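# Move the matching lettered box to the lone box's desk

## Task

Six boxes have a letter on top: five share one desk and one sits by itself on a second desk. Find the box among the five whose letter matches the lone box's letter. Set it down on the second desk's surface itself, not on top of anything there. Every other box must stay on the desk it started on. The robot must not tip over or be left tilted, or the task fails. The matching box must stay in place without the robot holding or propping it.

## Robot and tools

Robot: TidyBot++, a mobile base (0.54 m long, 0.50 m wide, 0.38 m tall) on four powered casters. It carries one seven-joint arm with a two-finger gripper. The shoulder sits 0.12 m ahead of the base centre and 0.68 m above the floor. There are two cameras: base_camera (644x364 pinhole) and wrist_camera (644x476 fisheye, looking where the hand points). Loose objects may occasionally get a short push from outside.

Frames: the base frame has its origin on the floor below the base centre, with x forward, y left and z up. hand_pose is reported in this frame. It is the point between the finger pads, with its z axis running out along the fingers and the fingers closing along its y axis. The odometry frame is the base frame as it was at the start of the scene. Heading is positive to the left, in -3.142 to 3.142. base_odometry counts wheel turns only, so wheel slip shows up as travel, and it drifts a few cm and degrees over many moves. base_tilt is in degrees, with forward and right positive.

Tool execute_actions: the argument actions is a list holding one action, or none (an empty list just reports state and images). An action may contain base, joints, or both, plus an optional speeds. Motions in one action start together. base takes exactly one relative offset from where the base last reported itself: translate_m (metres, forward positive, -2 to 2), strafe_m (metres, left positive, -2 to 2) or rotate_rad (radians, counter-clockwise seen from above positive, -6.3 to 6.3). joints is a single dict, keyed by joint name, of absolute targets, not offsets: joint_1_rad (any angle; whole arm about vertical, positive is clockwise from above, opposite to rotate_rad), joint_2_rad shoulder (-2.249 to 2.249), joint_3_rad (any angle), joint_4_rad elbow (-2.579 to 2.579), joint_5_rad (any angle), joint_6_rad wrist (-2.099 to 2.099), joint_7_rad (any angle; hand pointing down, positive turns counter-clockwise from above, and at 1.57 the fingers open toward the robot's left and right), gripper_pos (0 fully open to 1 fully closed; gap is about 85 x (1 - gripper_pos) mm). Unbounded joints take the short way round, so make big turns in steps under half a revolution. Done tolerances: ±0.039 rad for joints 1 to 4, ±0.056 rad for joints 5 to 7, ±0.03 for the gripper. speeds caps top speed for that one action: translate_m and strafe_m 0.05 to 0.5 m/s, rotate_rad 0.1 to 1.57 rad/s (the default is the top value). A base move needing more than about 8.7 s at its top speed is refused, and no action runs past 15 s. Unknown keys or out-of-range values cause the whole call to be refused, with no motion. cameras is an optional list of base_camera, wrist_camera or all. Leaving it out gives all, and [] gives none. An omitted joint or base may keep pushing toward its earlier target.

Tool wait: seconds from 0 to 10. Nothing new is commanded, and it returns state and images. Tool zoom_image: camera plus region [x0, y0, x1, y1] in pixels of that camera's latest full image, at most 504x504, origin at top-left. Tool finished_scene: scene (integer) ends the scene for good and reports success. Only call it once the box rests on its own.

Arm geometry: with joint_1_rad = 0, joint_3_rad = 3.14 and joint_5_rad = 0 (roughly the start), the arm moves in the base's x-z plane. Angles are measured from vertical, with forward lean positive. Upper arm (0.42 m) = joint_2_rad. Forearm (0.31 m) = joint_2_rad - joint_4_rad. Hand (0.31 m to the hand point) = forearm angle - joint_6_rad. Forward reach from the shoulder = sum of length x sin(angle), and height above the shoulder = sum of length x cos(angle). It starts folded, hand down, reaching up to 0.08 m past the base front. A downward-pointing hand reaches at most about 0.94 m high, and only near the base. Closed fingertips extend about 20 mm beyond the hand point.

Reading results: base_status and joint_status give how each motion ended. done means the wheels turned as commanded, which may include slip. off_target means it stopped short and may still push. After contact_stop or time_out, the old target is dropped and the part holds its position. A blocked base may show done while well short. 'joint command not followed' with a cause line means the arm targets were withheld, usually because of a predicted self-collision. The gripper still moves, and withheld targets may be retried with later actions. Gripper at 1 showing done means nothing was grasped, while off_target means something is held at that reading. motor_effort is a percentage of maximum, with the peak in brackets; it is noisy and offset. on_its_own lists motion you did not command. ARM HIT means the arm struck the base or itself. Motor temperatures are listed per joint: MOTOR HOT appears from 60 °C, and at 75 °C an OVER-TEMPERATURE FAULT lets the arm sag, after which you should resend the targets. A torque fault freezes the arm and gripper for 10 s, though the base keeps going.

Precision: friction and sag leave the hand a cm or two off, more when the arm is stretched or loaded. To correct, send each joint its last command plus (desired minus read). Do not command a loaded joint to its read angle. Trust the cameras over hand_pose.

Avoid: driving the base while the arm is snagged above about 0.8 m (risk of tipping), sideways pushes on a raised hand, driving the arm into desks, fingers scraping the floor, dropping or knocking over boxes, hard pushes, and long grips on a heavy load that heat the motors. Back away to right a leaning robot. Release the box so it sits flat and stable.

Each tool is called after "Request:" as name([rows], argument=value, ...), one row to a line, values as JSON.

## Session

Request:
execute_actions([
  {"joints":{"joint_2_rad":-0.6,"joint_4_rad":-0.9,"joint_6_rad":-1.6}},
])

Scene clock: 2.83 s.
Motor temperatures (°C, as the motors report them): [36 36 32 37 40 45 39]
base_odometry: x=+0.000 y=+0.000 heading=+0.000 (m, m, rad; odometry frame)
base_tilt: forward=+0.0 right=-0.5 (deg)
base_status: not commanded
joint_positions: joint_1_rad=-0.045 joint_2_rad=-0.596 joint_3_rad=+3.128 joint_4_rad=-0.915 joint_5_rad=+0.041 joint_6_rad=-1.579 joint_7_rad=+1.537 gripper_pos=+0.000
joint_status: all done
motor_effort: joint_1_rad=-1(0) joint_2_rad=+10(12) joint_3_rad=+1(1) joint_4_rad=+10(19) joint_5_rad=+0(1) joint_6_rad=+9(9) joint_7_rad=+0(1) (%)
hand_pose: x=+0.2760 y=+0.0015 z=+1.2287 quat_wxyz=(-0.006, +0.813, -0.001, +0.583) (m; base frame)
pictures: base_camera, wrist_camera
Images, in order (width x height): base_camera 644x364, wrist_camera 644x476.

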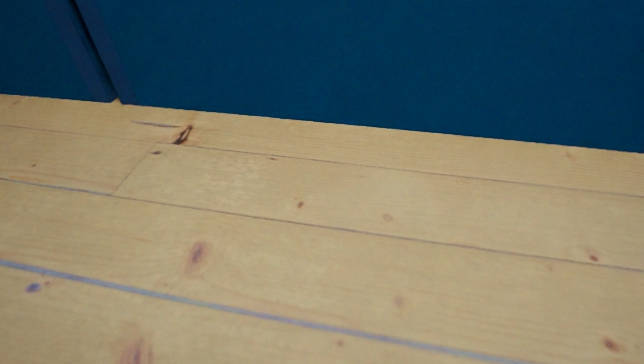

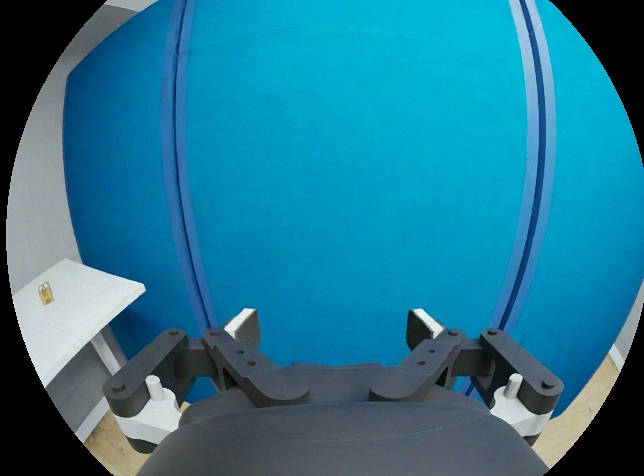

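Request:
execute_actions([
  {"base":{"rotate_rad":1.39}},
])

Request:
execute_actions([
  {"base":{"translate_m":-1.4},"joints":{"joint_1_rad":1.57}},
])

Scene clock: 5.10 s.
Motor temperatures (°C, as the motors report them): [36 36 32 37 40 45 39]
base_odometry: x=+0.000 y=+0.000 heading=+1.389 (m, m, rad; odometry frame)
base_tilt: forward=-0.1 right=-0.5 (deg)
base_status: done
joint_positions: joint_1_rad=-0.045 joint_2_rad=-0.596 joint_3_rad=+3.128 joint_4_rad=-0.915 joint_5_rad=+0.041 joint_6_rad=-1.579 joint_7_rad=+1.537 gripper_pos=+0.000
joint_status: not commanded
motor_effort: joint_1_rad=-1(1) joint_2_rad=+10(11) joint_3_rad=+1(1) joint_4_rad=+9(11) joint_5_rad=+1(1) joint_6_rad=+9(9) joint_7_rad=+0(0) (%)
hand_pose: x=+0.2760 y=+0.0015 z=+1.2287 quat_wxyz=(-0.006, +0.813, -0.001, +0.583) (m; base frame)
pictures: base_camera, wrist_camera
Images, in order (width x height): base_camera 644x364, wrist_camera 644x476.

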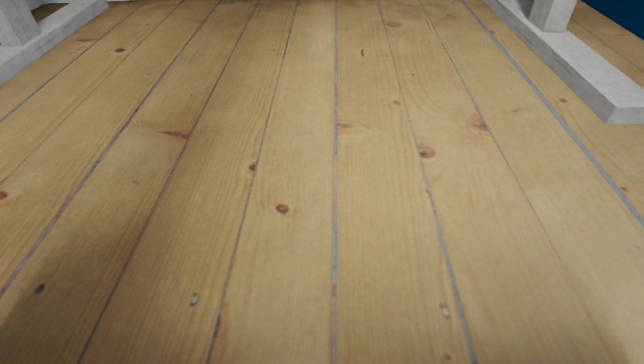

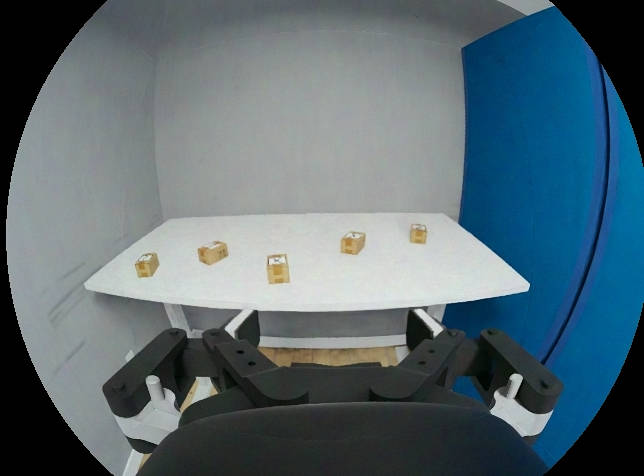

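Scene clock: 9.17 s.
Motor temperatures (°C, as the motors report them): [36 36 32 37 40 45 39]
base_odometry: x=-0.252 y=-1.377 heading=+1.390 (m, m, rad; odometry frame)
base_tilt: forward=+0.0 right=-0.5 (deg)
base_status: done
joint_positions: joint_1_rad=+1.553 joint_2_rad=-0.597 joint_3_rad=+3.128 joint_4_rad=-0.915 joint_5_rad=+0.041 joint_6_rad=-1.579 joint_7_rad=+1.537 gripper_pos=+0.000
joint_status: all done
motor_effort: joint_1_rad=+0(1) joint_2_rad=+10(11) joint_3_rad=+1(2) joint_4_rad=+11(12) joint_5_rad=+0(0) joint_6_rad=+9(9) joint_7_rad=+1(0) (%)
hand_pose: x=+0.1164 y=-0.1561 z=+1.2289 quat_wxyz=(+0.413, +0.566, -0.582, +0.412) (m; base frame)
pictures: base_camera, wrist_camera
Images, in order (width x height): base_camera 644x364, wrist_camera 644x476.

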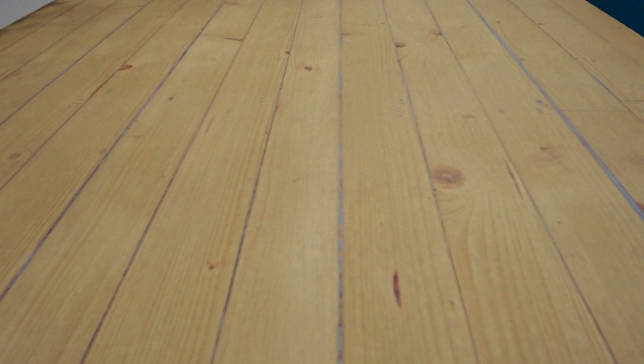

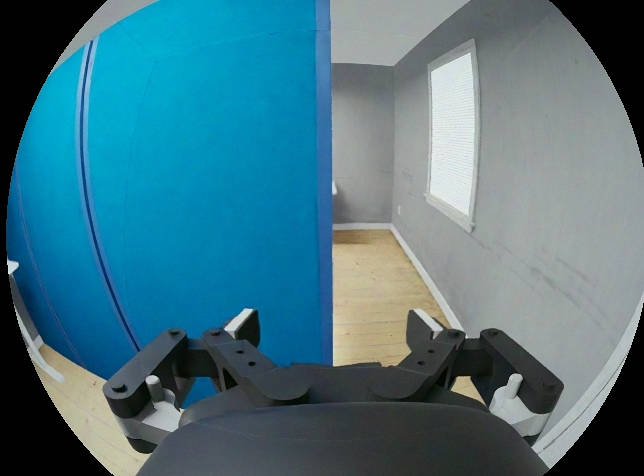

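Heading is about 0.03 off; fix it.

Request:
execute_actions([
  {"base":{"rotate_rad":-0.035}},
], cameras=[])

Request:
execute_actions([
  {"base":{"translate_m":-0.35}},
], cameras=[])

Request:
execute_actions([
  {"base":{"strafe_m":-1.75},"joints":{"joint_1_rad":0.7}},
])

Scene clock: 9.87 s.
Motor temperatures (°C, as the motors report them): [36 36 32 37 40 45 39]
base_odometry: x=-0.252 y=-1.377 heading=+1.355 (m, m, rad; odometry frame)
base_tilt: forward=+0.0 right=-0.5 (deg)
base_status: done
joint_positions: joint_1_rad=+1.554 joint_2_rad=-0.597 joint_3_rad=+3.128 joint_4_rad=-0.915 joint_5_rad=+0.041 joint_6_rad=-1.579 joint_7_rad=+1.537 gripper_pos=+0.000
joint_status: not commanded
motor_effort: joint_1_rad=+0(0) joint_2_rad=+10(12) joint_3_rad=+1(1) joint_4_rad=+11(12) joint_5_rad=+0(1) joint_6_rad=+9(9) joint_7_rad=+0(0) (%)
hand_pose: x=+0.1162 y=-0.1561 z=+1.2289 quat_wxyz=(+0.414, +0.566, -0.583, +0.411) (m; base frame)
pictures: none
No camera images: the call's "cameras" was empty. Leave "cameras" out to get every camera's image.

Scene clock: 11.90 s.
Motor temperatures (°C, as the motors report them): [36 36 32 37 40 45 39]
base_odometry: x=-0.327 y=-1.719 heading=+1.354 (m, m, rad; odometry frame)
base_tilt: forward=+0.0 right=-0.5 (deg)
base_status: done
joint_positions: joint_1_rad=+1.555 joint_2_rad=-0.597 joint_3_rad=+3.128 joint_4_rad=-0.915 joint_5_rad=+0.041 joint_6_rad=-1.579 joint_7_rad=+1.537 gripper_pos=+0.000
joint_status: not commanded
motor_effort: joint_1_rad=+0(1) joint_2_rad=+10(10) joint_3_rad=+1(2) joint_4_rad=+10(11) joint_5_rad=+0(1) joint_6_rad=+9(9) joint_7_rad=+0(1) (%)
hand_pose: x=+0.1160 y=-0.1561 z=+1.2289 quat_wxyz=(+0.414, +0.565, -0.583, +0.411) (m; base frame)
pictures: none
No camera images: the call's "cameras" was empty. Leave "cameras" out to get every camera's image.

Scene clock: 16.77 s.
Motor temperatures (°C, as the motors report them): [36 36 32 37 40 45 39]
base_odometry: x=+1.382 y=-2.096 heading=+1.354 (m, m, rad; odometry frame)
base_tilt: forward=+0.0 right=-0.5 (deg)
base_status: done
joint_positions: joint_1_rad=+0.716 joint_2_rad=-0.600 joint_3_rad=+3.128 joint_4_rad=-0.913 joint_5_rad=+0.041 joint_6_rad=-1.581 joint_7_rad=+1.537 gripper_pos=+0.000
joint_status: all done
motor_effort: joint_1_rad=+0(0) joint_2_rad=+9(14) joint_3_rad=+1(2) joint_4_rad=+11(11) joint_5_rad=+0(1) joint_6_rad=+9(9) joint_7_rad=+0(0) (%)
hand_pose: x=+0.2318 y=-0.1055 z=+1.2293 quat_wxyz=(+0.211, +0.753, -0.302, +0.545) (m; base frame)
pictures: base_camera, wrist_camera
Images, in order (width x height): base_camera 644x364, wrist_camera 644x476.

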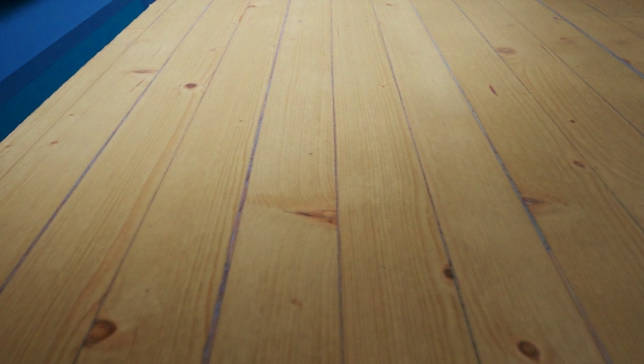

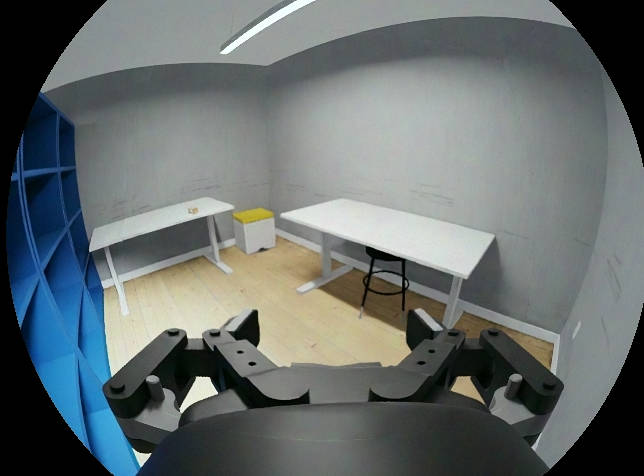

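Request:
execute_actions([
  {"base":{"translate_m":1.55},"joints":{"joint_1_rad":0.45,"joint_2_rad":0.7,"joint_4_rad":-0.1,"joint_6_rad":-1.4}},
])

Request:
zoom_image(camera="wrist_camera", region=[250,150,410,310])

Scene clock: 21.30 s.
Motor temperatures (°C, as the motors report them): [36 36 32 37 40 45 39]
base_odometry: x=+1.715 y=-0.582 heading=+1.354 (m, m, rad; odometry frame)
base_tilt: forward=+0.0 right=-0.5 (deg)
base_status: done
joint_positions: joint_1_rad=+0.463 joint_2_rad=+0.703 joint_3_rad=+3.128 joint_4_rad=-0.119 joint_5_rad=+0.041 joint_6_rad=-1.418 joint_7_rad=+1.537 gripper_pos=+0.000
joint_status: all done
motor_effort: joint_1_rad=-1(2) joint_2_rad=-42(44) joint_3_rad=-1(1) joint_4_rad=+15(17) joint_5_rad=+0(1) joint_6_rad=+8(9) joint_7_rad=+0(0) (%)
hand_pose: x=+0.7838 y=-0.3389 z=+1.0244 quat_wxyz=(+0.106, +0.871, -0.224, +0.423) (m; base frame)
pictures: base_camera, wrist_camera
Images, in order (width x height): base_camera 644x364, wrist_camera 644x476.

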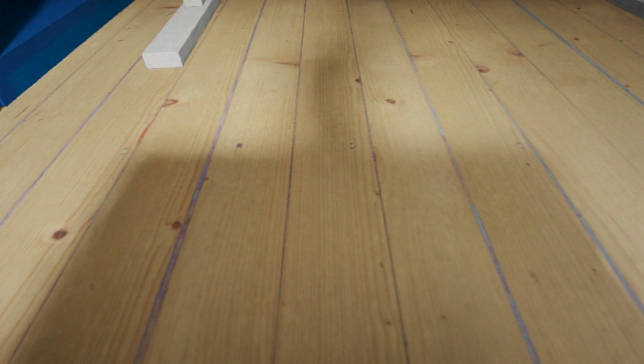

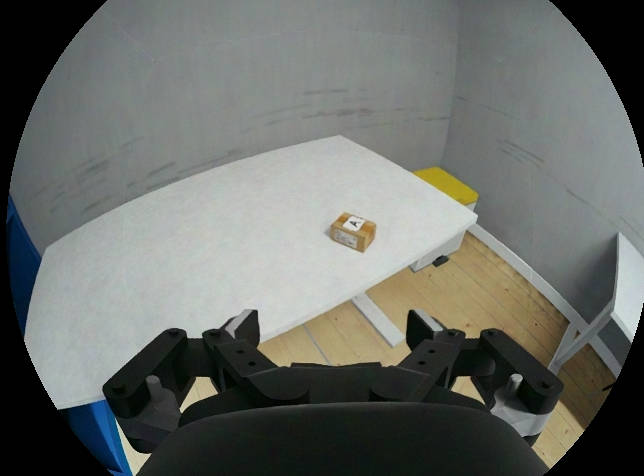

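Region (250, 150, 410, 310) of wrist_camera's 644x476 image, scaled by 3.150.

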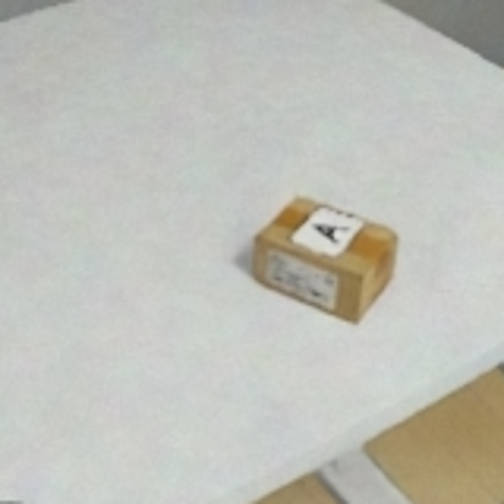

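Request:
execute_actions([
  {"base":{"translate_m":-1.55},"joints":{"joint_1_rad":0,"joint_2_rad":-0.7,"joint_4_rad":-0.9,"joint_6_rad":-1.8}},
], cameras=[])

Request:
execute_actions([
  {"base":{"strafe_m":1.8}},
], cameras=[])

Request:
execute_actions([
  {"base":{"translate_m":1.5},"joints":{"joint_2_rad":0.5,"joint_4_rad":-0.1,"joint_6_rad":-1.8}},
])

Request:
zoom_image(camera="wrist_camera", region=[130,130,530,310])

Scene clock: 25.87 s.
Motor temperatures (°C, as the motors report them): [36 36 32 37 40 45 39]
base_odometry: x=+1.382 y=-2.096 heading=+1.354 (m, m, rad; odometry frame)
base_tilt: forward=+0.0 right=-0.5 (deg)
base_status: done
joint_positions: joint_1_rad=+0.020 joint_2_rad=-0.704 joint_3_rad=+3.128 joint_4_rad=-0.882 joint_5_rad=+0.041 joint_6_rad=-1.781 joint_7_rad=+1.537 gripper_pos=+0.000
joint_status: all done
motor_effort: joint_1_rad=+0(0) joint_2_rad=+15(48) joint_3_rad=+1(1) joint_4_rad=+9(18) joint_5_rad=+0(1) joint_6_rad=+9(8) joint_7_rad=+0(0) (%)
hand_pose: x=+0.1902 y=-0.0073 z=+1.1943 quat_wxyz=(+0.011, +0.829, -0.030, +0.558) (m; base frame)
pictures: none
No camera images: the call's "cameras" was empty. Leave "cameras" out to get every camera's image.

Scene clock: 30.83 s.
Motor temperatures (°C, as the motors report them): [36 36 32 37 40 45 39]
base_odometry: x=-0.376 y=-1.710 heading=+1.354 (m, m, rad; odometry frame)
base_tilt: forward=+0.0 right=-0.5 (deg)
base_status: done
joint_positions: joint_1_rad=+0.015 joint_2_rad=-0.703 joint_3_rad=+3.128 joint_4_rad=-0.882 joint_5_rad=+0.041 joint_6_rad=-1.781 joint_7_rad=+1.537 gripper_pos=+0.000
joint_status: not commanded
motor_effort: joint_1_rad=-1(1) joint_2_rad=+16(18) joint_3_rad=+1(2) joint_4_rad=+8(9) joint_5_rad=+0(1) joint_6_rad=+9(9) joint_7_rad=+0(0) (%)
hand_pose: x=+0.1906 y=-0.0069 z=+1.1941 quat_wxyz=(+0.010, +0.830, -0.028, +0.557) (m; base frame)
pictures: none
No camera images: the call's "cameras" was empty. Leave "cameras" out to get every camera's image.

Scene clock: 35.20 s.
Motor temperatures (°C, as the motors report them): [36 36 32 37 40 45 39]
base_odometry: x=-0.054 y=-0.244 heading=+1.354 (m, m, rad; odometry frame)
base_tilt: forward=+0.0 right=-0.5 (deg)
base_status: done
joint_positions: joint_1_rad=+0.015 joint_2_rad=+0.504 joint_3_rad=+3.128 joint_4_rad=-0.119 joint_5_rad=+0.041 joint_6_rad=-1.782 joint_7_rad=+1.537 gripper_pos=+0.000
joint_status: all done
motor_effort: joint_1_rad=+0(1) joint_2_rad=-32(36) joint_3_rad=+0(1) joint_4_rad=+13(14) joint_5_rad=+1(0) joint_6_rad=+7(10) joint_7_rad=+0(1) (%)
hand_pose: x=+0.7142 y=-0.0154 z=+1.0753 quat_wxyz=(+0.009, +0.932, -0.030, +0.360) (m; base frame)
pictures: base_camera, wrist_camera
Images, in order (width x height): base_camera 644x364, wrist_camera 644x476.

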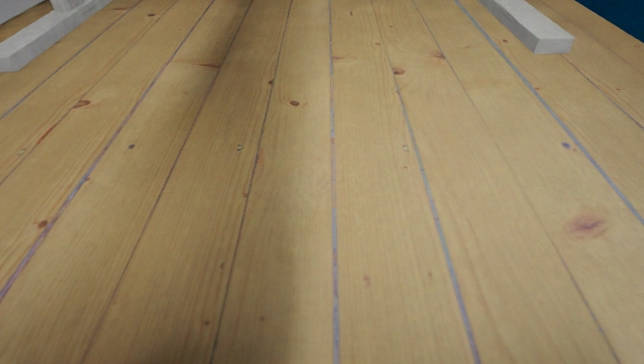

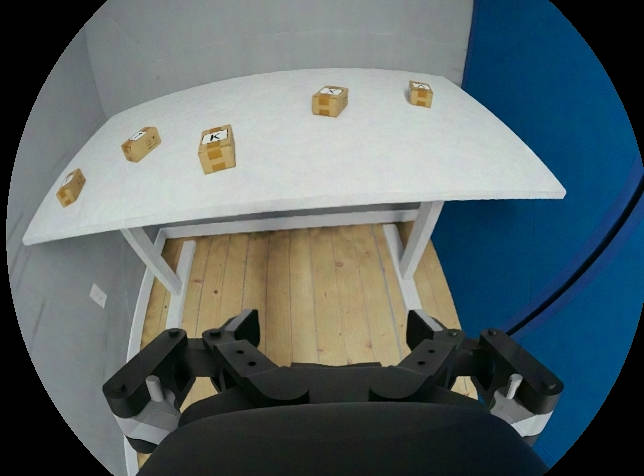

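Region (130, 130, 530, 310) of wrist_camera's 644x476 image, scaled by 1.260; it fills the top 227 rows of this view, and the rest is white.

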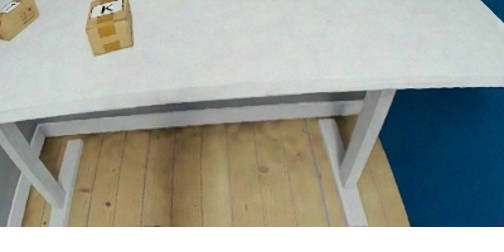

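Much taller desk (~0.97).

Request:
execute_actions([
  {"base":{"translate_m":0.3},"joints":{"joint_6_rad":-1.5}},
])

Scene clock: 37.30 s.
Motor temperatures (°C, as the motors report them): [36 36 32 37 40 45 39]
base_odometry: x=+0.010 y=+0.049 heading=+1.355 (m, m, rad; odometry frame)
base_tilt: forward=+0.0 right=-0.5 (deg)
base_status: done
joint_positions: joint_1_rad=+0.015 joint_2_rad=+0.506 joint_3_rad=+3.128 joint_4_rad=-0.112 joint_5_rad=+0.041 joint_6_rad=-1.502 joint_7_rad=+1.537 gripper_pos=+0.000
joint_status: all done
motor_effort: joint_1_rad=+0(1) joint_2_rad=-33(37) joint_3_rad=+0(1) joint_4_rad=+14(16) joint_5_rad=+0(1) joint_6_rad=+8(9) joint_7_rad=+0(0) (%)
hand_pose: x=+0.7702 y=-0.0163 z=+1.1436 quat_wxyz=(+0.008, +0.872, -0.026, +0.489) (m; base frame)
pictures: base_camera, wrist_camera
Images, in order (width x height): base_camera 644x364, wrist_camera 644x476.

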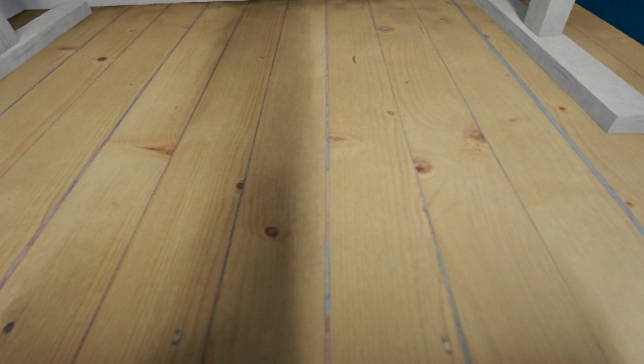

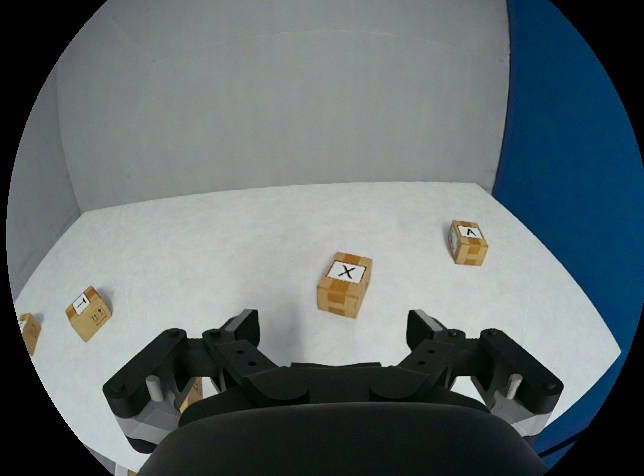

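Request:
execute_actions([
  {"base":{"strafe_m":-0.3},"joints":{"joint_2_rad":0.4,"joint_4_rad":-0.88,"joint_6_rad":-0.72,"joint_7_rad":1.58}},
])

Request:
execute_actions([
  {"base":{"translate_m":0.1}},
])

Scene clock: 39.73 s.
Motor temperatures (°C, as the motors report them): [36 37 32 37 40 45 39]
base_odometry: x=+0.303 y=-0.015 heading=+1.355 (m, m, rad; odometry frame)
base_tilt: forward=+0.0 right=-0.5 (deg)
base_status: done
joint_positions: joint_1_rad=+0.009 joint_2_rad=+0.411 joint_3_rad=+3.128 joint_4_rad=-0.864 joint_5_rad=+0.041 joint_6_rad=-0.740 joint_7_rad=+1.555 gripper_pos=+0.000
joint_status: all done
motor_effort: joint_1_rad=+0(4) joint_2_rad=-37(38) joint_3_rad=+0(2) joint_4_rad=+20(21) joint_5_rad=+0(1) joint_6_rad=+9(9) joint_7_rad=+0(0) (%)
hand_pose: x=+0.8688 y=-0.0068 z=+1.0255 quat_wxyz=(+0.013, +0.845, -0.001, +0.534) (m; base frame)
pictures: base_camera, wrist_camera
Images, in order (width x height): base_camera 644x364, wrist_camera 644x476.

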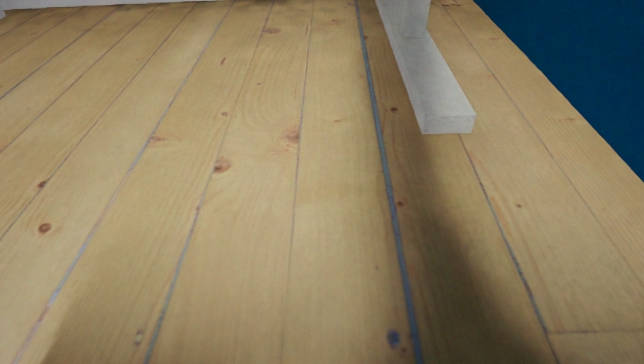

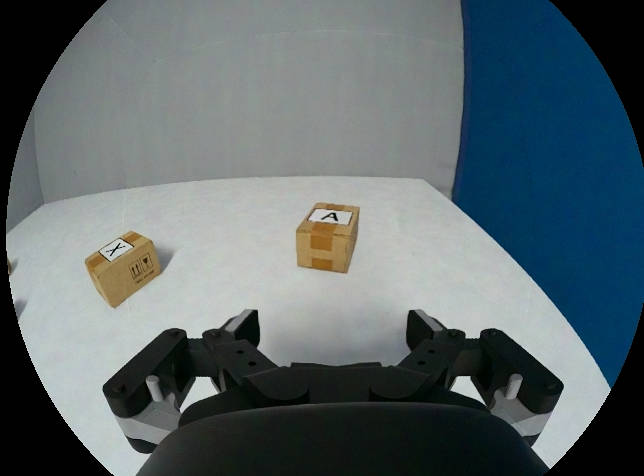

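Scene clock: 41.10 s.
Motor temperatures (°C, as the motors report them): [36 37 32 37 40 45 39]
base_odometry: x=+0.325 y=+0.083 heading=+1.355 (m, m, rad; odometry frame)
base_tilt: forward=+0.0 right=-0.5 (deg)
base_status: done
joint_positions: joint_1_rad=+0.009 joint_2_rad=+0.405 joint_3_rad=+3.128 joint_4_rad=-0.866 joint_5_rad=+0.041 joint_6_rad=-0.738 joint_7_rad=+1.555 gripper_pos=+0.000
joint_status: not commanded
motor_effort: joint_1_rad=+0(1) joint_2_rad=-37(40) joint_3_rad=+0(1) joint_4_rad=+21(22) joint_5_rad=+0(1) joint_6_rad=+9(9) joint_7_rad=+0(0) (%)
hand_pose: x=+0.8668 y=-0.0068 z=+1.0296 quat_wxyz=(+0.013, +0.844, -0.001, +0.537) (m; base frame)
pictures: base_camera, wrist_camera
Images, in order (width x height): base_camera 644x364, wrist_camera 644x476.

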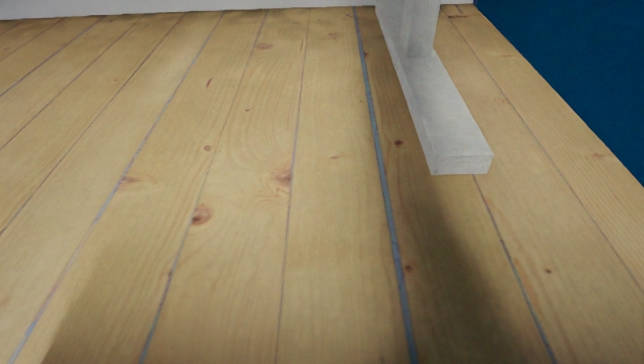

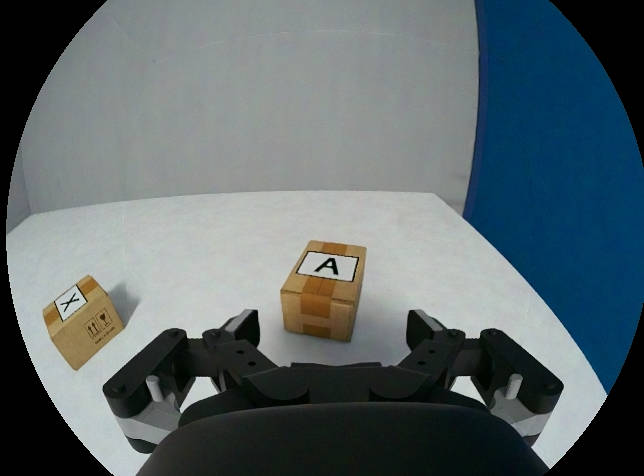

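Request:
execute_actions([
  {"base":{"strafe_m":0.155},"joints":{"joint_1_rad":0.215,"joint_4_rad":-1.03,"joint_6_rad":-0.57}},
], cameras=["wrist_camera"])

Request:
execute_actions([
  {"base":{"translate_m":0.07},"speeds":{"translate_m":0.1}},
], cameras=["wrist_camera"])

Scene clock: 42.77 s.
Motor temperatures (°C, as the motors report them): [36 37 32 37 40 45 39]
base_odometry: x=+0.173 y=+0.116 heading=+1.355 (m, m, rad; odometry frame)
base_tilt: forward=+0.0 right=-0.5 (deg)
base_status: done
joint_positions: joint_1_rad=+0.203 joint_2_rad=+0.404 joint_3_rad=+3.128 joint_4_rad=-1.014 joint_5_rad=+0.041 joint_6_rad=-0.591 joint_7_rad=+1.555 gripper_pos=+0.000
joint_status: all done
motor_effort: joint_1_rad=+0(3) joint_2_rad=-37(38) joint_3_rad=+0(2) joint_4_rad=+21(22) joint_5_rad=+0(0) joint_6_rad=+9(9) joint_7_rad=+1(0) (%)
hand_pose: x=+0.8617 y=-0.1503 z=+0.9849 quat_wxyz=(+0.063, +0.840, -0.080, +0.533) (m; base frame)
pictures: wrist_camera
Images, in order (width x height): wrist_camera 644x476.

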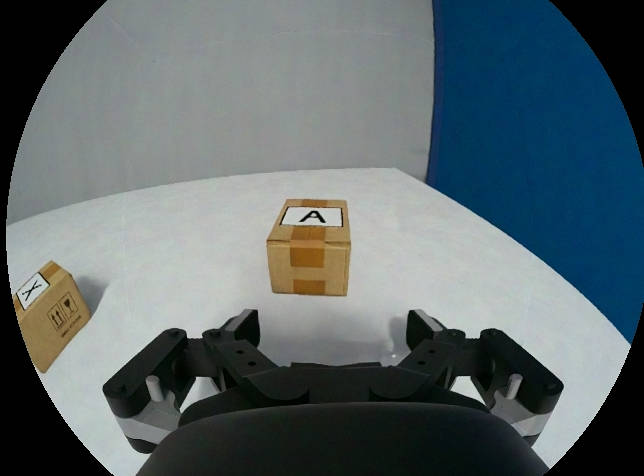

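Scene clock: 43.97 s.
Motor temperatures (°C, as the motors report them): [36 37 32 37 40 45 39]
base_odometry: x=+0.188 y=+0.185 heading=+1.355 (m, m, rad; odometry frame)
base_tilt: forward=+0.0 right=-0.5 (deg)
base_status: done
joint_positions: joint_1_rad=+0.203 joint_2_rad=+0.403 joint_3_rad=+3.128 joint_4_rad=-1.015 joint_5_rad=+0.041 joint_6_rad=-0.589 joint_7_rad=+1.555 gripper_pos=+0.000
joint_status: not commanded
motor_effort: joint_1_rad=+0(2) joint_2_rad=-37(40) joint_3_rad=+0(1) joint_4_rad=+21(23) joint_5_rad=+0(1) joint_6_rad=+9(9) joint_7_rad=+0(0) (%)
hand_pose: x=+0.8615 y=-0.1506 z=+0.9858 quat_wxyz=(+0.063, +0.839, -0.080, +0.534) (m; base frame)
pictures: wrist_camera
Images, in order (width x height): wrist_camera 644x476.

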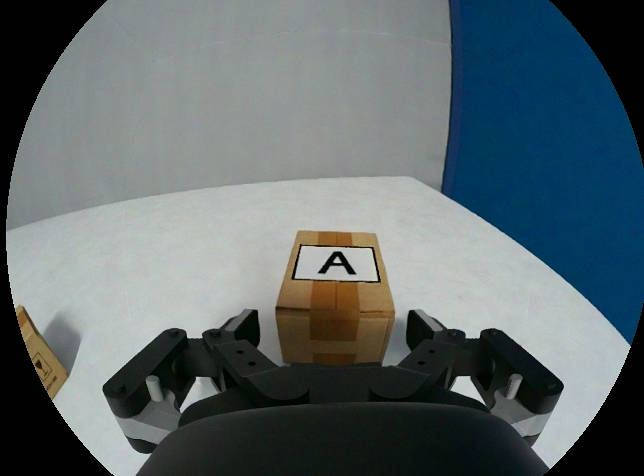

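Request:
execute_actions([
  {"base":{"translate_m":0.045},"speeds":{"translate_m":0.06},"joints":{"joint_1_rad":0.23,"joint_4_rad":-1.055}},
], cameras=["wrist_camera"])

Request:
execute_actions([
  {"joints":{"gripper_pos":1}},
], cameras=[])

Request:
execute_actions([
  {"joints":{"joint_2_rad":0.2}},
], cameras=["wrist_camera"])

Scene clock: 45.37 s.
Motor temperatures (°C, as the motors report them): [36 37 32 37 40 45 39]
base_odometry: x=+0.197 y=+0.229 heading=+1.356 (m, m, rad; odometry frame)
base_tilt: forward=+0.0 right=-0.5 (deg)
base_status: done
joint_positions: joint_1_rad=+0.214 joint_2_rad=+0.401 joint_3_rad=+3.128 joint_4_rad=-1.038 joint_5_rad=+0.041 joint_6_rad=-0.588 joint_7_rad=+1.555 gripper_pos=+0.000
joint_status: all done
motor_effort: joint_1_rad=+0(0) joint_2_rad=-38(40) joint_3_rad=+0(1) joint_4_rad=+21(22) joint_5_rad=+1(0) joint_6_rad=+9(9) joint_7_rad=+0(0) (%)
hand_pose: x=+0.8575 y=-0.1579 z=+0.9732 quat_wxyz=(+0.065, +0.845, -0.085, +0.525) (m; base frame)
pictures: wrist_camera
Images, in order (width x height): wrist_camera 644x476.

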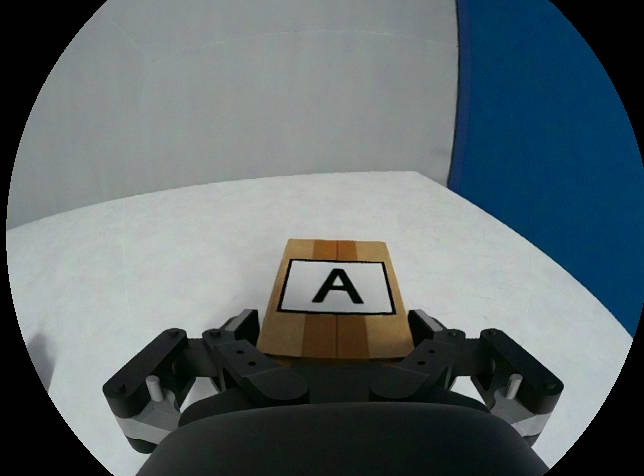

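Scene clock: 46.47 s.
Motor temperatures (°C, as the motors report them): [36 37 32 37 40 45 39]
base_odometry: x=+0.197 y=+0.229 heading=+1.356 (m, m, rad; odometry frame)
base_tilt: forward=+0.0 right=-0.5 (deg)
base_status: not commanded
joint_positions: joint_1_rad=+0.214 joint_2_rad=+0.401 joint_3_rad=+3.128 joint_4_rad=-1.038 joint_5_rad=+0.041 joint_6_rad=-0.586 joint_7_rad=+1.556 gripper_pos=+0.319
joint_status: gripper_pos off_target (ended at +0.319, target +1.000)
motor_effort: joint_1_rad=+0(1) joint_2_rad=-36(38) joint_3_rad=+0(0) joint_4_rad=+21(22) joint_5_rad=+0(0) joint_6_rad=+8(9) joint_7_rad=+0(0) (%)
hand_pose: x=+0.8577 y=-0.1580 z=+0.9740 quat_wxyz=(+0.066, +0.844, -0.084, +0.526) (m; base frame)
pictures: none
No camera images: the call's "cameras" was empty. Leave "cameras" out to get every camera's image.

Scene clock: 48.10 s.
Motor temperatures (°C, as the motors report them): [36 37 32 37 40 45 39]
base_odometry: x=+0.197 y=+0.229 heading=+1.356 (m, m, rad; odometry frame)
base_tilt: forward=+0.0 right=-0.5 (deg)
base_status: not commanded
joint_positions: joint_1_rad=+0.214 joint_2_rad=+0.204 joint_3_rad=+3.128 joint_4_rad=-1.054 joint_5_rad=+0.041 joint_6_rad=-0.586 joint_7_rad=+1.556 gripper_pos=+0.319
joint_status: all done
motor_effort: joint_1_rad=+0(0) joint_2_rad=-31(42) joint_3_rad=+0(0) joint_4_rad=+22(25) joint_5_rad=+0(1) joint_6_rad=+10(10) joint_7_rad=+0(0) (%)
hand_pose: x=+0.7880 y=-0.1428 z=+1.1062 quat_wxyz=(+0.074, +0.793, -0.080, +0.599) (m; base frame)
pictures: wrist_camera
Images, in order (width x height): wrist_camera 644x476.

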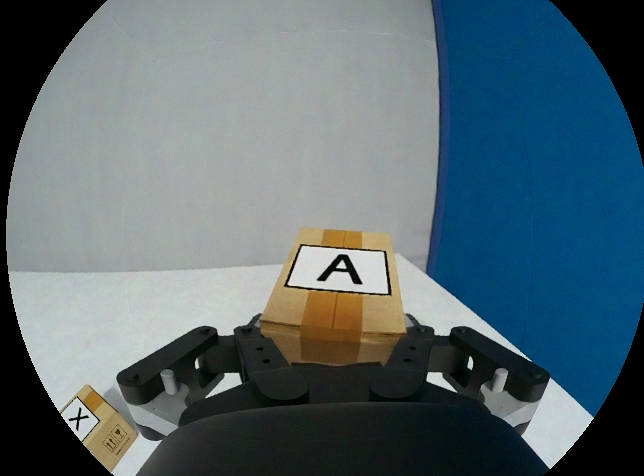

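Request:
execute_actions([
  {"base":{"translate_m":-2},"joints":{"joint_2_rad":-0.7,"joint_4_rad":-0.9,"joint_6_rad":-1.8}},
], cameras=[])

Request:
execute_actions([
  {"base":{"strafe_m":-1.7}},
], cameras=["base_camera"])

Request:
execute_actions([
  {"base":{"translate_m":1.75},"joints":{"joint_2_rad":0.4,"joint_4_rad":-1.44,"joint_6_rad":0}},
])

Request:
execute_actions([
  {"joints":{"joint_2_rad":0.56}},
])

Scene clock: 53.80 s.
Motor temperatures (°C, as the motors report them): [36 37 32 37 40 45 39]
base_odometry: x=-0.231 y=-1.725 heading=+1.356 (m, m, rad; odometry frame)
base_tilt: forward=+0.0 right=-0.5 (deg)
base_status: done
joint_positions: joint_1_rad=+0.218 joint_2_rad=-0.704 joint_3_rad=+3.128 joint_4_rad=-0.917 joint_5_rad=+0.041 joint_6_rad=-1.790 joint_7_rad=+1.556 gripper_pos=+0.319
joint_status: all done
motor_effort: joint_1_rad=+0(4) joint_2_rad=+15(37) joint_3_rad=+1(4) joint_4_rad=+9(23) joint_5_rad=+0(1) joint_6_rad=+10(11) joint_7_rad=+0(0) (%)
hand_pose: x=+0.1925 y=-0.0225 z=+1.1792 quat_wxyz=(+0.070, +0.836, -0.106, +0.534) (m; base frame)
pictures: none
No camera images: the call's "cameras" was empty. Leave "cameras" out to get every camera's image.

Scene clock: 58.57 s.
Motor temperatures (°C, as the motors report them): [36 37 32 37 40 45 39]
base_odometry: x=+1.430 y=-2.089 heading=+1.355 (m, m, rad; odometry frame)
base_tilt: forward=+0.0 right=-0.5 (deg)
base_status: done
joint_positions: joint_1_rad=+0.219 joint_2_rad=-0.704 joint_3_rad=+3.128 joint_4_rad=-0.917 joint_5_rad=+0.041 joint_6_rad=-1.790 joint_7_rad=+1.556 gripper_pos=+0.319
joint_status: not commanded
motor_effort: joint_1_rad=+0(2) joint_2_rad=+14(17) joint_3_rad=+0(3) joint_4_rad=+10(10) joint_5_rad=+0(1) joint_6_rad=+10(10) joint_7_rad=+0(0) (%)
hand_pose: x=+0.1925 y=-0.0225 z=+1.1792 quat_wxyz=(+0.070, +0.836, -0.106, +0.534) (m; base frame)
pictures: base_camera
Images, in order (width x height): base_camera 644x364.

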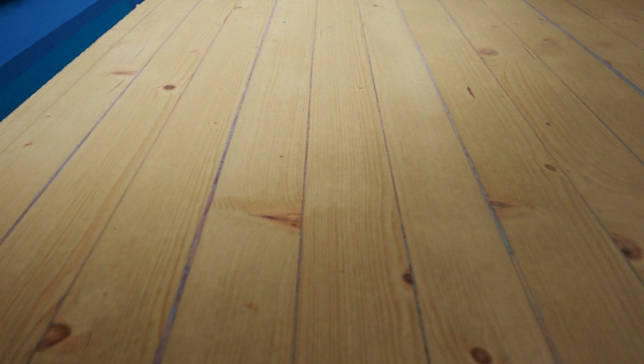

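Scene clock: 63.37 s.
Motor temperatures (°C, as the motors report them): [36 37 32 37 40 45 39]
base_odometry: x=+1.805 y=-0.380 heading=+1.355 (m, m, rad; odometry frame)
base_tilt: forward=+0.0 right=-0.5 (deg)
base_status: done
joint_positions: joint_1_rad=+0.219 joint_2_rad=+0.411 joint_3_rad=+3.128 joint_4_rad=-1.434 joint_5_rad=+0.041 joint_6_rad=-0.024 joint_7_rad=+1.556 gripper_pos=+0.319
joint_status: all done
motor_effort: joint_1_rad=+0(1) joint_2_rad=-39(41) joint_3_rad=+0(1) joint_4_rad=+22(24) joint_5_rad=+0(0) joint_6_rad=+10(10) joint_7_rad=+0(0) (%)
hand_pose: x=+0.8708 y=-0.1573 z=+0.8907 quat_wxyz=(+0.067, +0.801, -0.074, +0.590) (m; base frame)
pictures: base_camera, wrist_camera
Images, in order (width x height): base_camera 644x364, wrist_camera 644x476.

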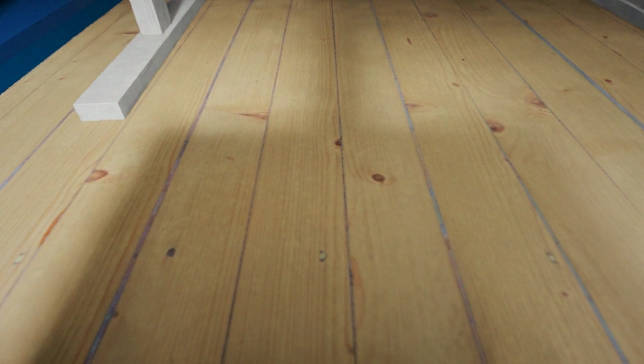

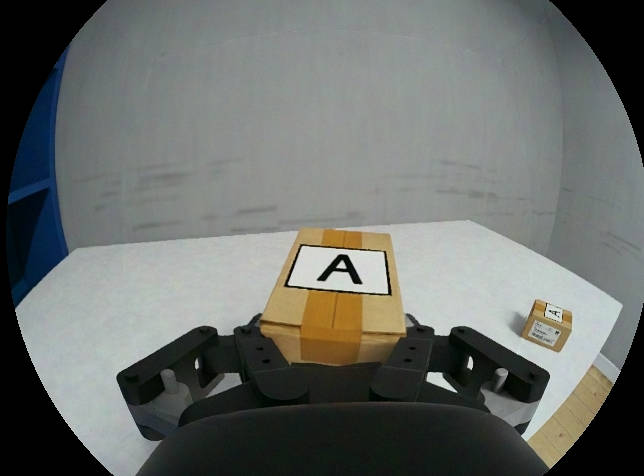

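Scene clock: 64.87 s.
Motor temperatures (°C, as the motors report them): [36 37 32 37 40 45 39]
base_odometry: x=+1.805 y=-0.380 heading=+1.355 (m, m, rad; odometry frame)
base_tilt: forward=+0.0 right=-0.5 (deg)
base_status: not commanded
joint_positions: joint_1_rad=+0.219 joint_2_rad=+0.572 joint_3_rad=+3.128 joint_4_rad=-1.440 joint_5_rad=+0.041 joint_6_rad=-0.023 joint_7_rad=+1.556 gripper_pos=+0.319
joint_status: all done
motor_effort: joint_1_rad=+0(0) joint_2_rad=-42(47) joint_3_rad=-1(0) joint_4_rad=+20(22) joint_5_rad=+0(0) joint_6_rad=+9(11) joint_7_rad=+0(0) (%)
hand_pose: x=+0.8925 y=-0.1621 z=+0.7622 quat_wxyz=(+0.058, +0.847, -0.079, +0.522) (m; base frame)
pictures: base_camera, wrist_camera
Images, in order (width x height): base_camera 644x364, wrist_camera 644x476.

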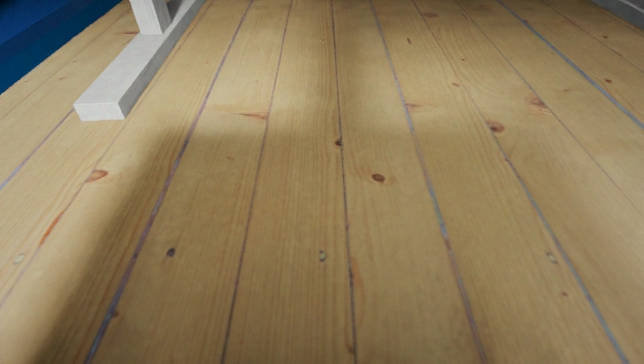

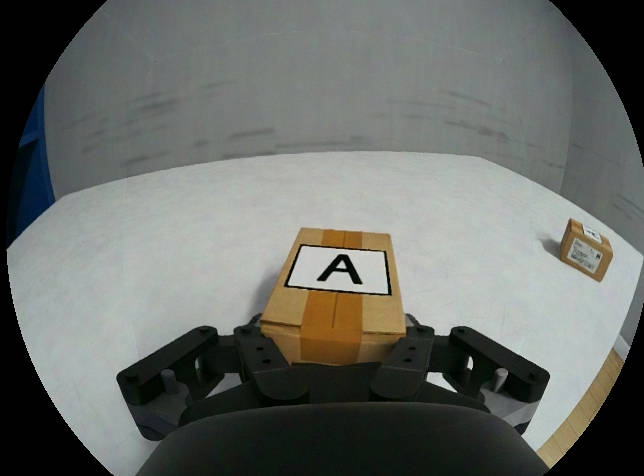

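Request:
execute_actions([
  {"joints":{"joint_2_rad":0.59}},
], cameras=[])

Request:
execute_actions([
  {"joints":{"gripper_pos":0}},
], cameras=["wrist_camera"])

Request:
execute_actions([
  {"joints":{"joint_2_rad":0.45}},
], cameras=["wrist_camera"])

Request:
finished_scene(scene=2)

Scene clock: 65.73 s.
Motor temperatures (°C, as the motors report them): [36 37 32 37 40 45 39]
base_odometry: x=+1.805 y=-0.380 heading=+1.355 (m, m, rad; odometry frame)
base_tilt: forward=+0.0 right=-0.5 (deg)
base_status: not commanded
joint_positions: joint_1_rad=+0.219 joint_2_rad=+0.593 joint_3_rad=+3.128 joint_4_rad=-1.440 joint_5_rad=+0.041 joint_6_rad=-0.022 joint_7_rad=+1.556 gripper_pos=+0.319
joint_status: all done
motor_effort: joint_1_rad=+0(0) joint_2_rad=-43(44) joint_3_rad=+0(1) joint_4_rad=+20(21) joint_5_rad=+0(0) joint_6_rad=+9(10) joint_7_rad=+0(0) (%)
hand_pose: x=+0.8940 y=-0.1624 z=+0.7459 quat_wxyz=(+0.057, +0.852, -0.080, +0.514) (m; base frame)
pictures: none
No camera images: the call's "cameras" was empty. Leave "cameras" out to get every camera's image.

Scene clock: 66.83 s.
Motor temperatures (°C, as the motors report them): [36 37 32 37 40 45 39]
base_odometry: x=+1.805 y=-0.380 heading=+1.355 (m, m, rad; odometry frame)
base_tilt: forward=+0.0 right=-0.5 (deg)
base_status: not commanded
joint_positions: joint_1_rad=+0.219 joint_2_rad=+0.593 joint_3_rad=+3.128 joint_4_rad=-1.440 joint_5_rad=+0.041 joint_6_rad=-0.022 joint_7_rad=+1.556 gripper_pos=+0.000
joint_status: all done
motor_effort: joint_1_rad=+0(0) joint_2_rad=-41(43) joint_3_rad=+0(1) joint_4_rad=+19(20) joint_5_rad=+1(0) joint_6_rad=+9(9) joint_7_rad=+0(0) (%)
hand_pose: x=+0.8941 y=-0.1624 z=+0.7461 quat_wxyz=(+0.057, +0.852, -0.080, +0.514) (m; base frame)
pictures: wrist_camera
Images, in order (width x height): wrist_camera 644x476.

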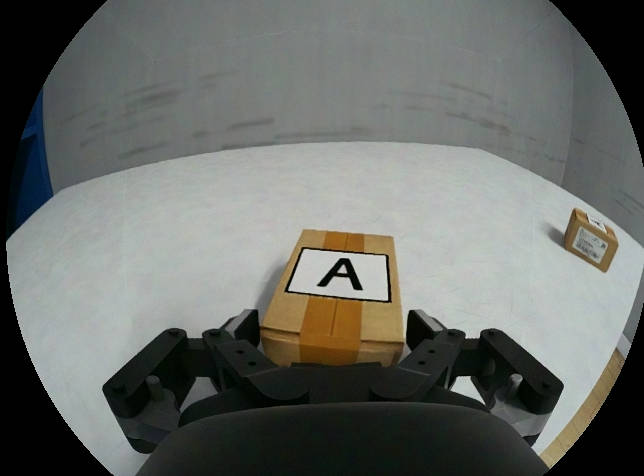

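Scene clock: 68.23 s.
Motor temperatures (°C, as the motors report them): [36 37 32 37 40 45 39]
base_odometry: x=+1.805 y=-0.380 heading=+1.355 (m, m, rad; odometry frame)
base_tilt: forward=+0.0 right=-0.5 (deg)
base_status: not commanded
joint_positions: joint_1_rad=+0.219 joint_2_rad=+0.446 joint_3_rad=+3.128 joint_4_rad=-1.440 joint_5_rad=+0.041 joint_6_rad=-0.016 joint_7_rad=+1.556 gripper_pos=+0.000
joint_status: all done
motor_effort: joint_1_rad=+0(1) joint_2_rad=-38(45) joint_3_rad=+0(0) joint_4_rad=+20(21) joint_5_rad=+0(0) joint_6_rad=+9(9) joint_7_rad=+0(0) (%)
hand_pose: x=+0.8772 y=-0.1586 z=+0.8629 quat_wxyz=(+0.065, +0.811, -0.075, +0.577) (m; base frame)
pictures: wrist_camera
Images, in order (width x height): wrist_camera 644x476.

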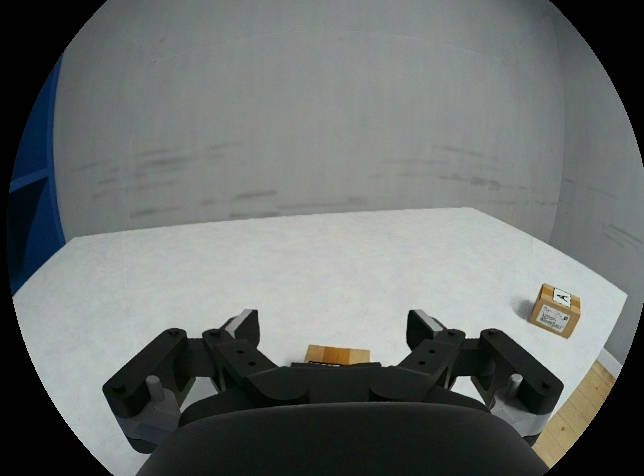

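The scene is finished: the task was done.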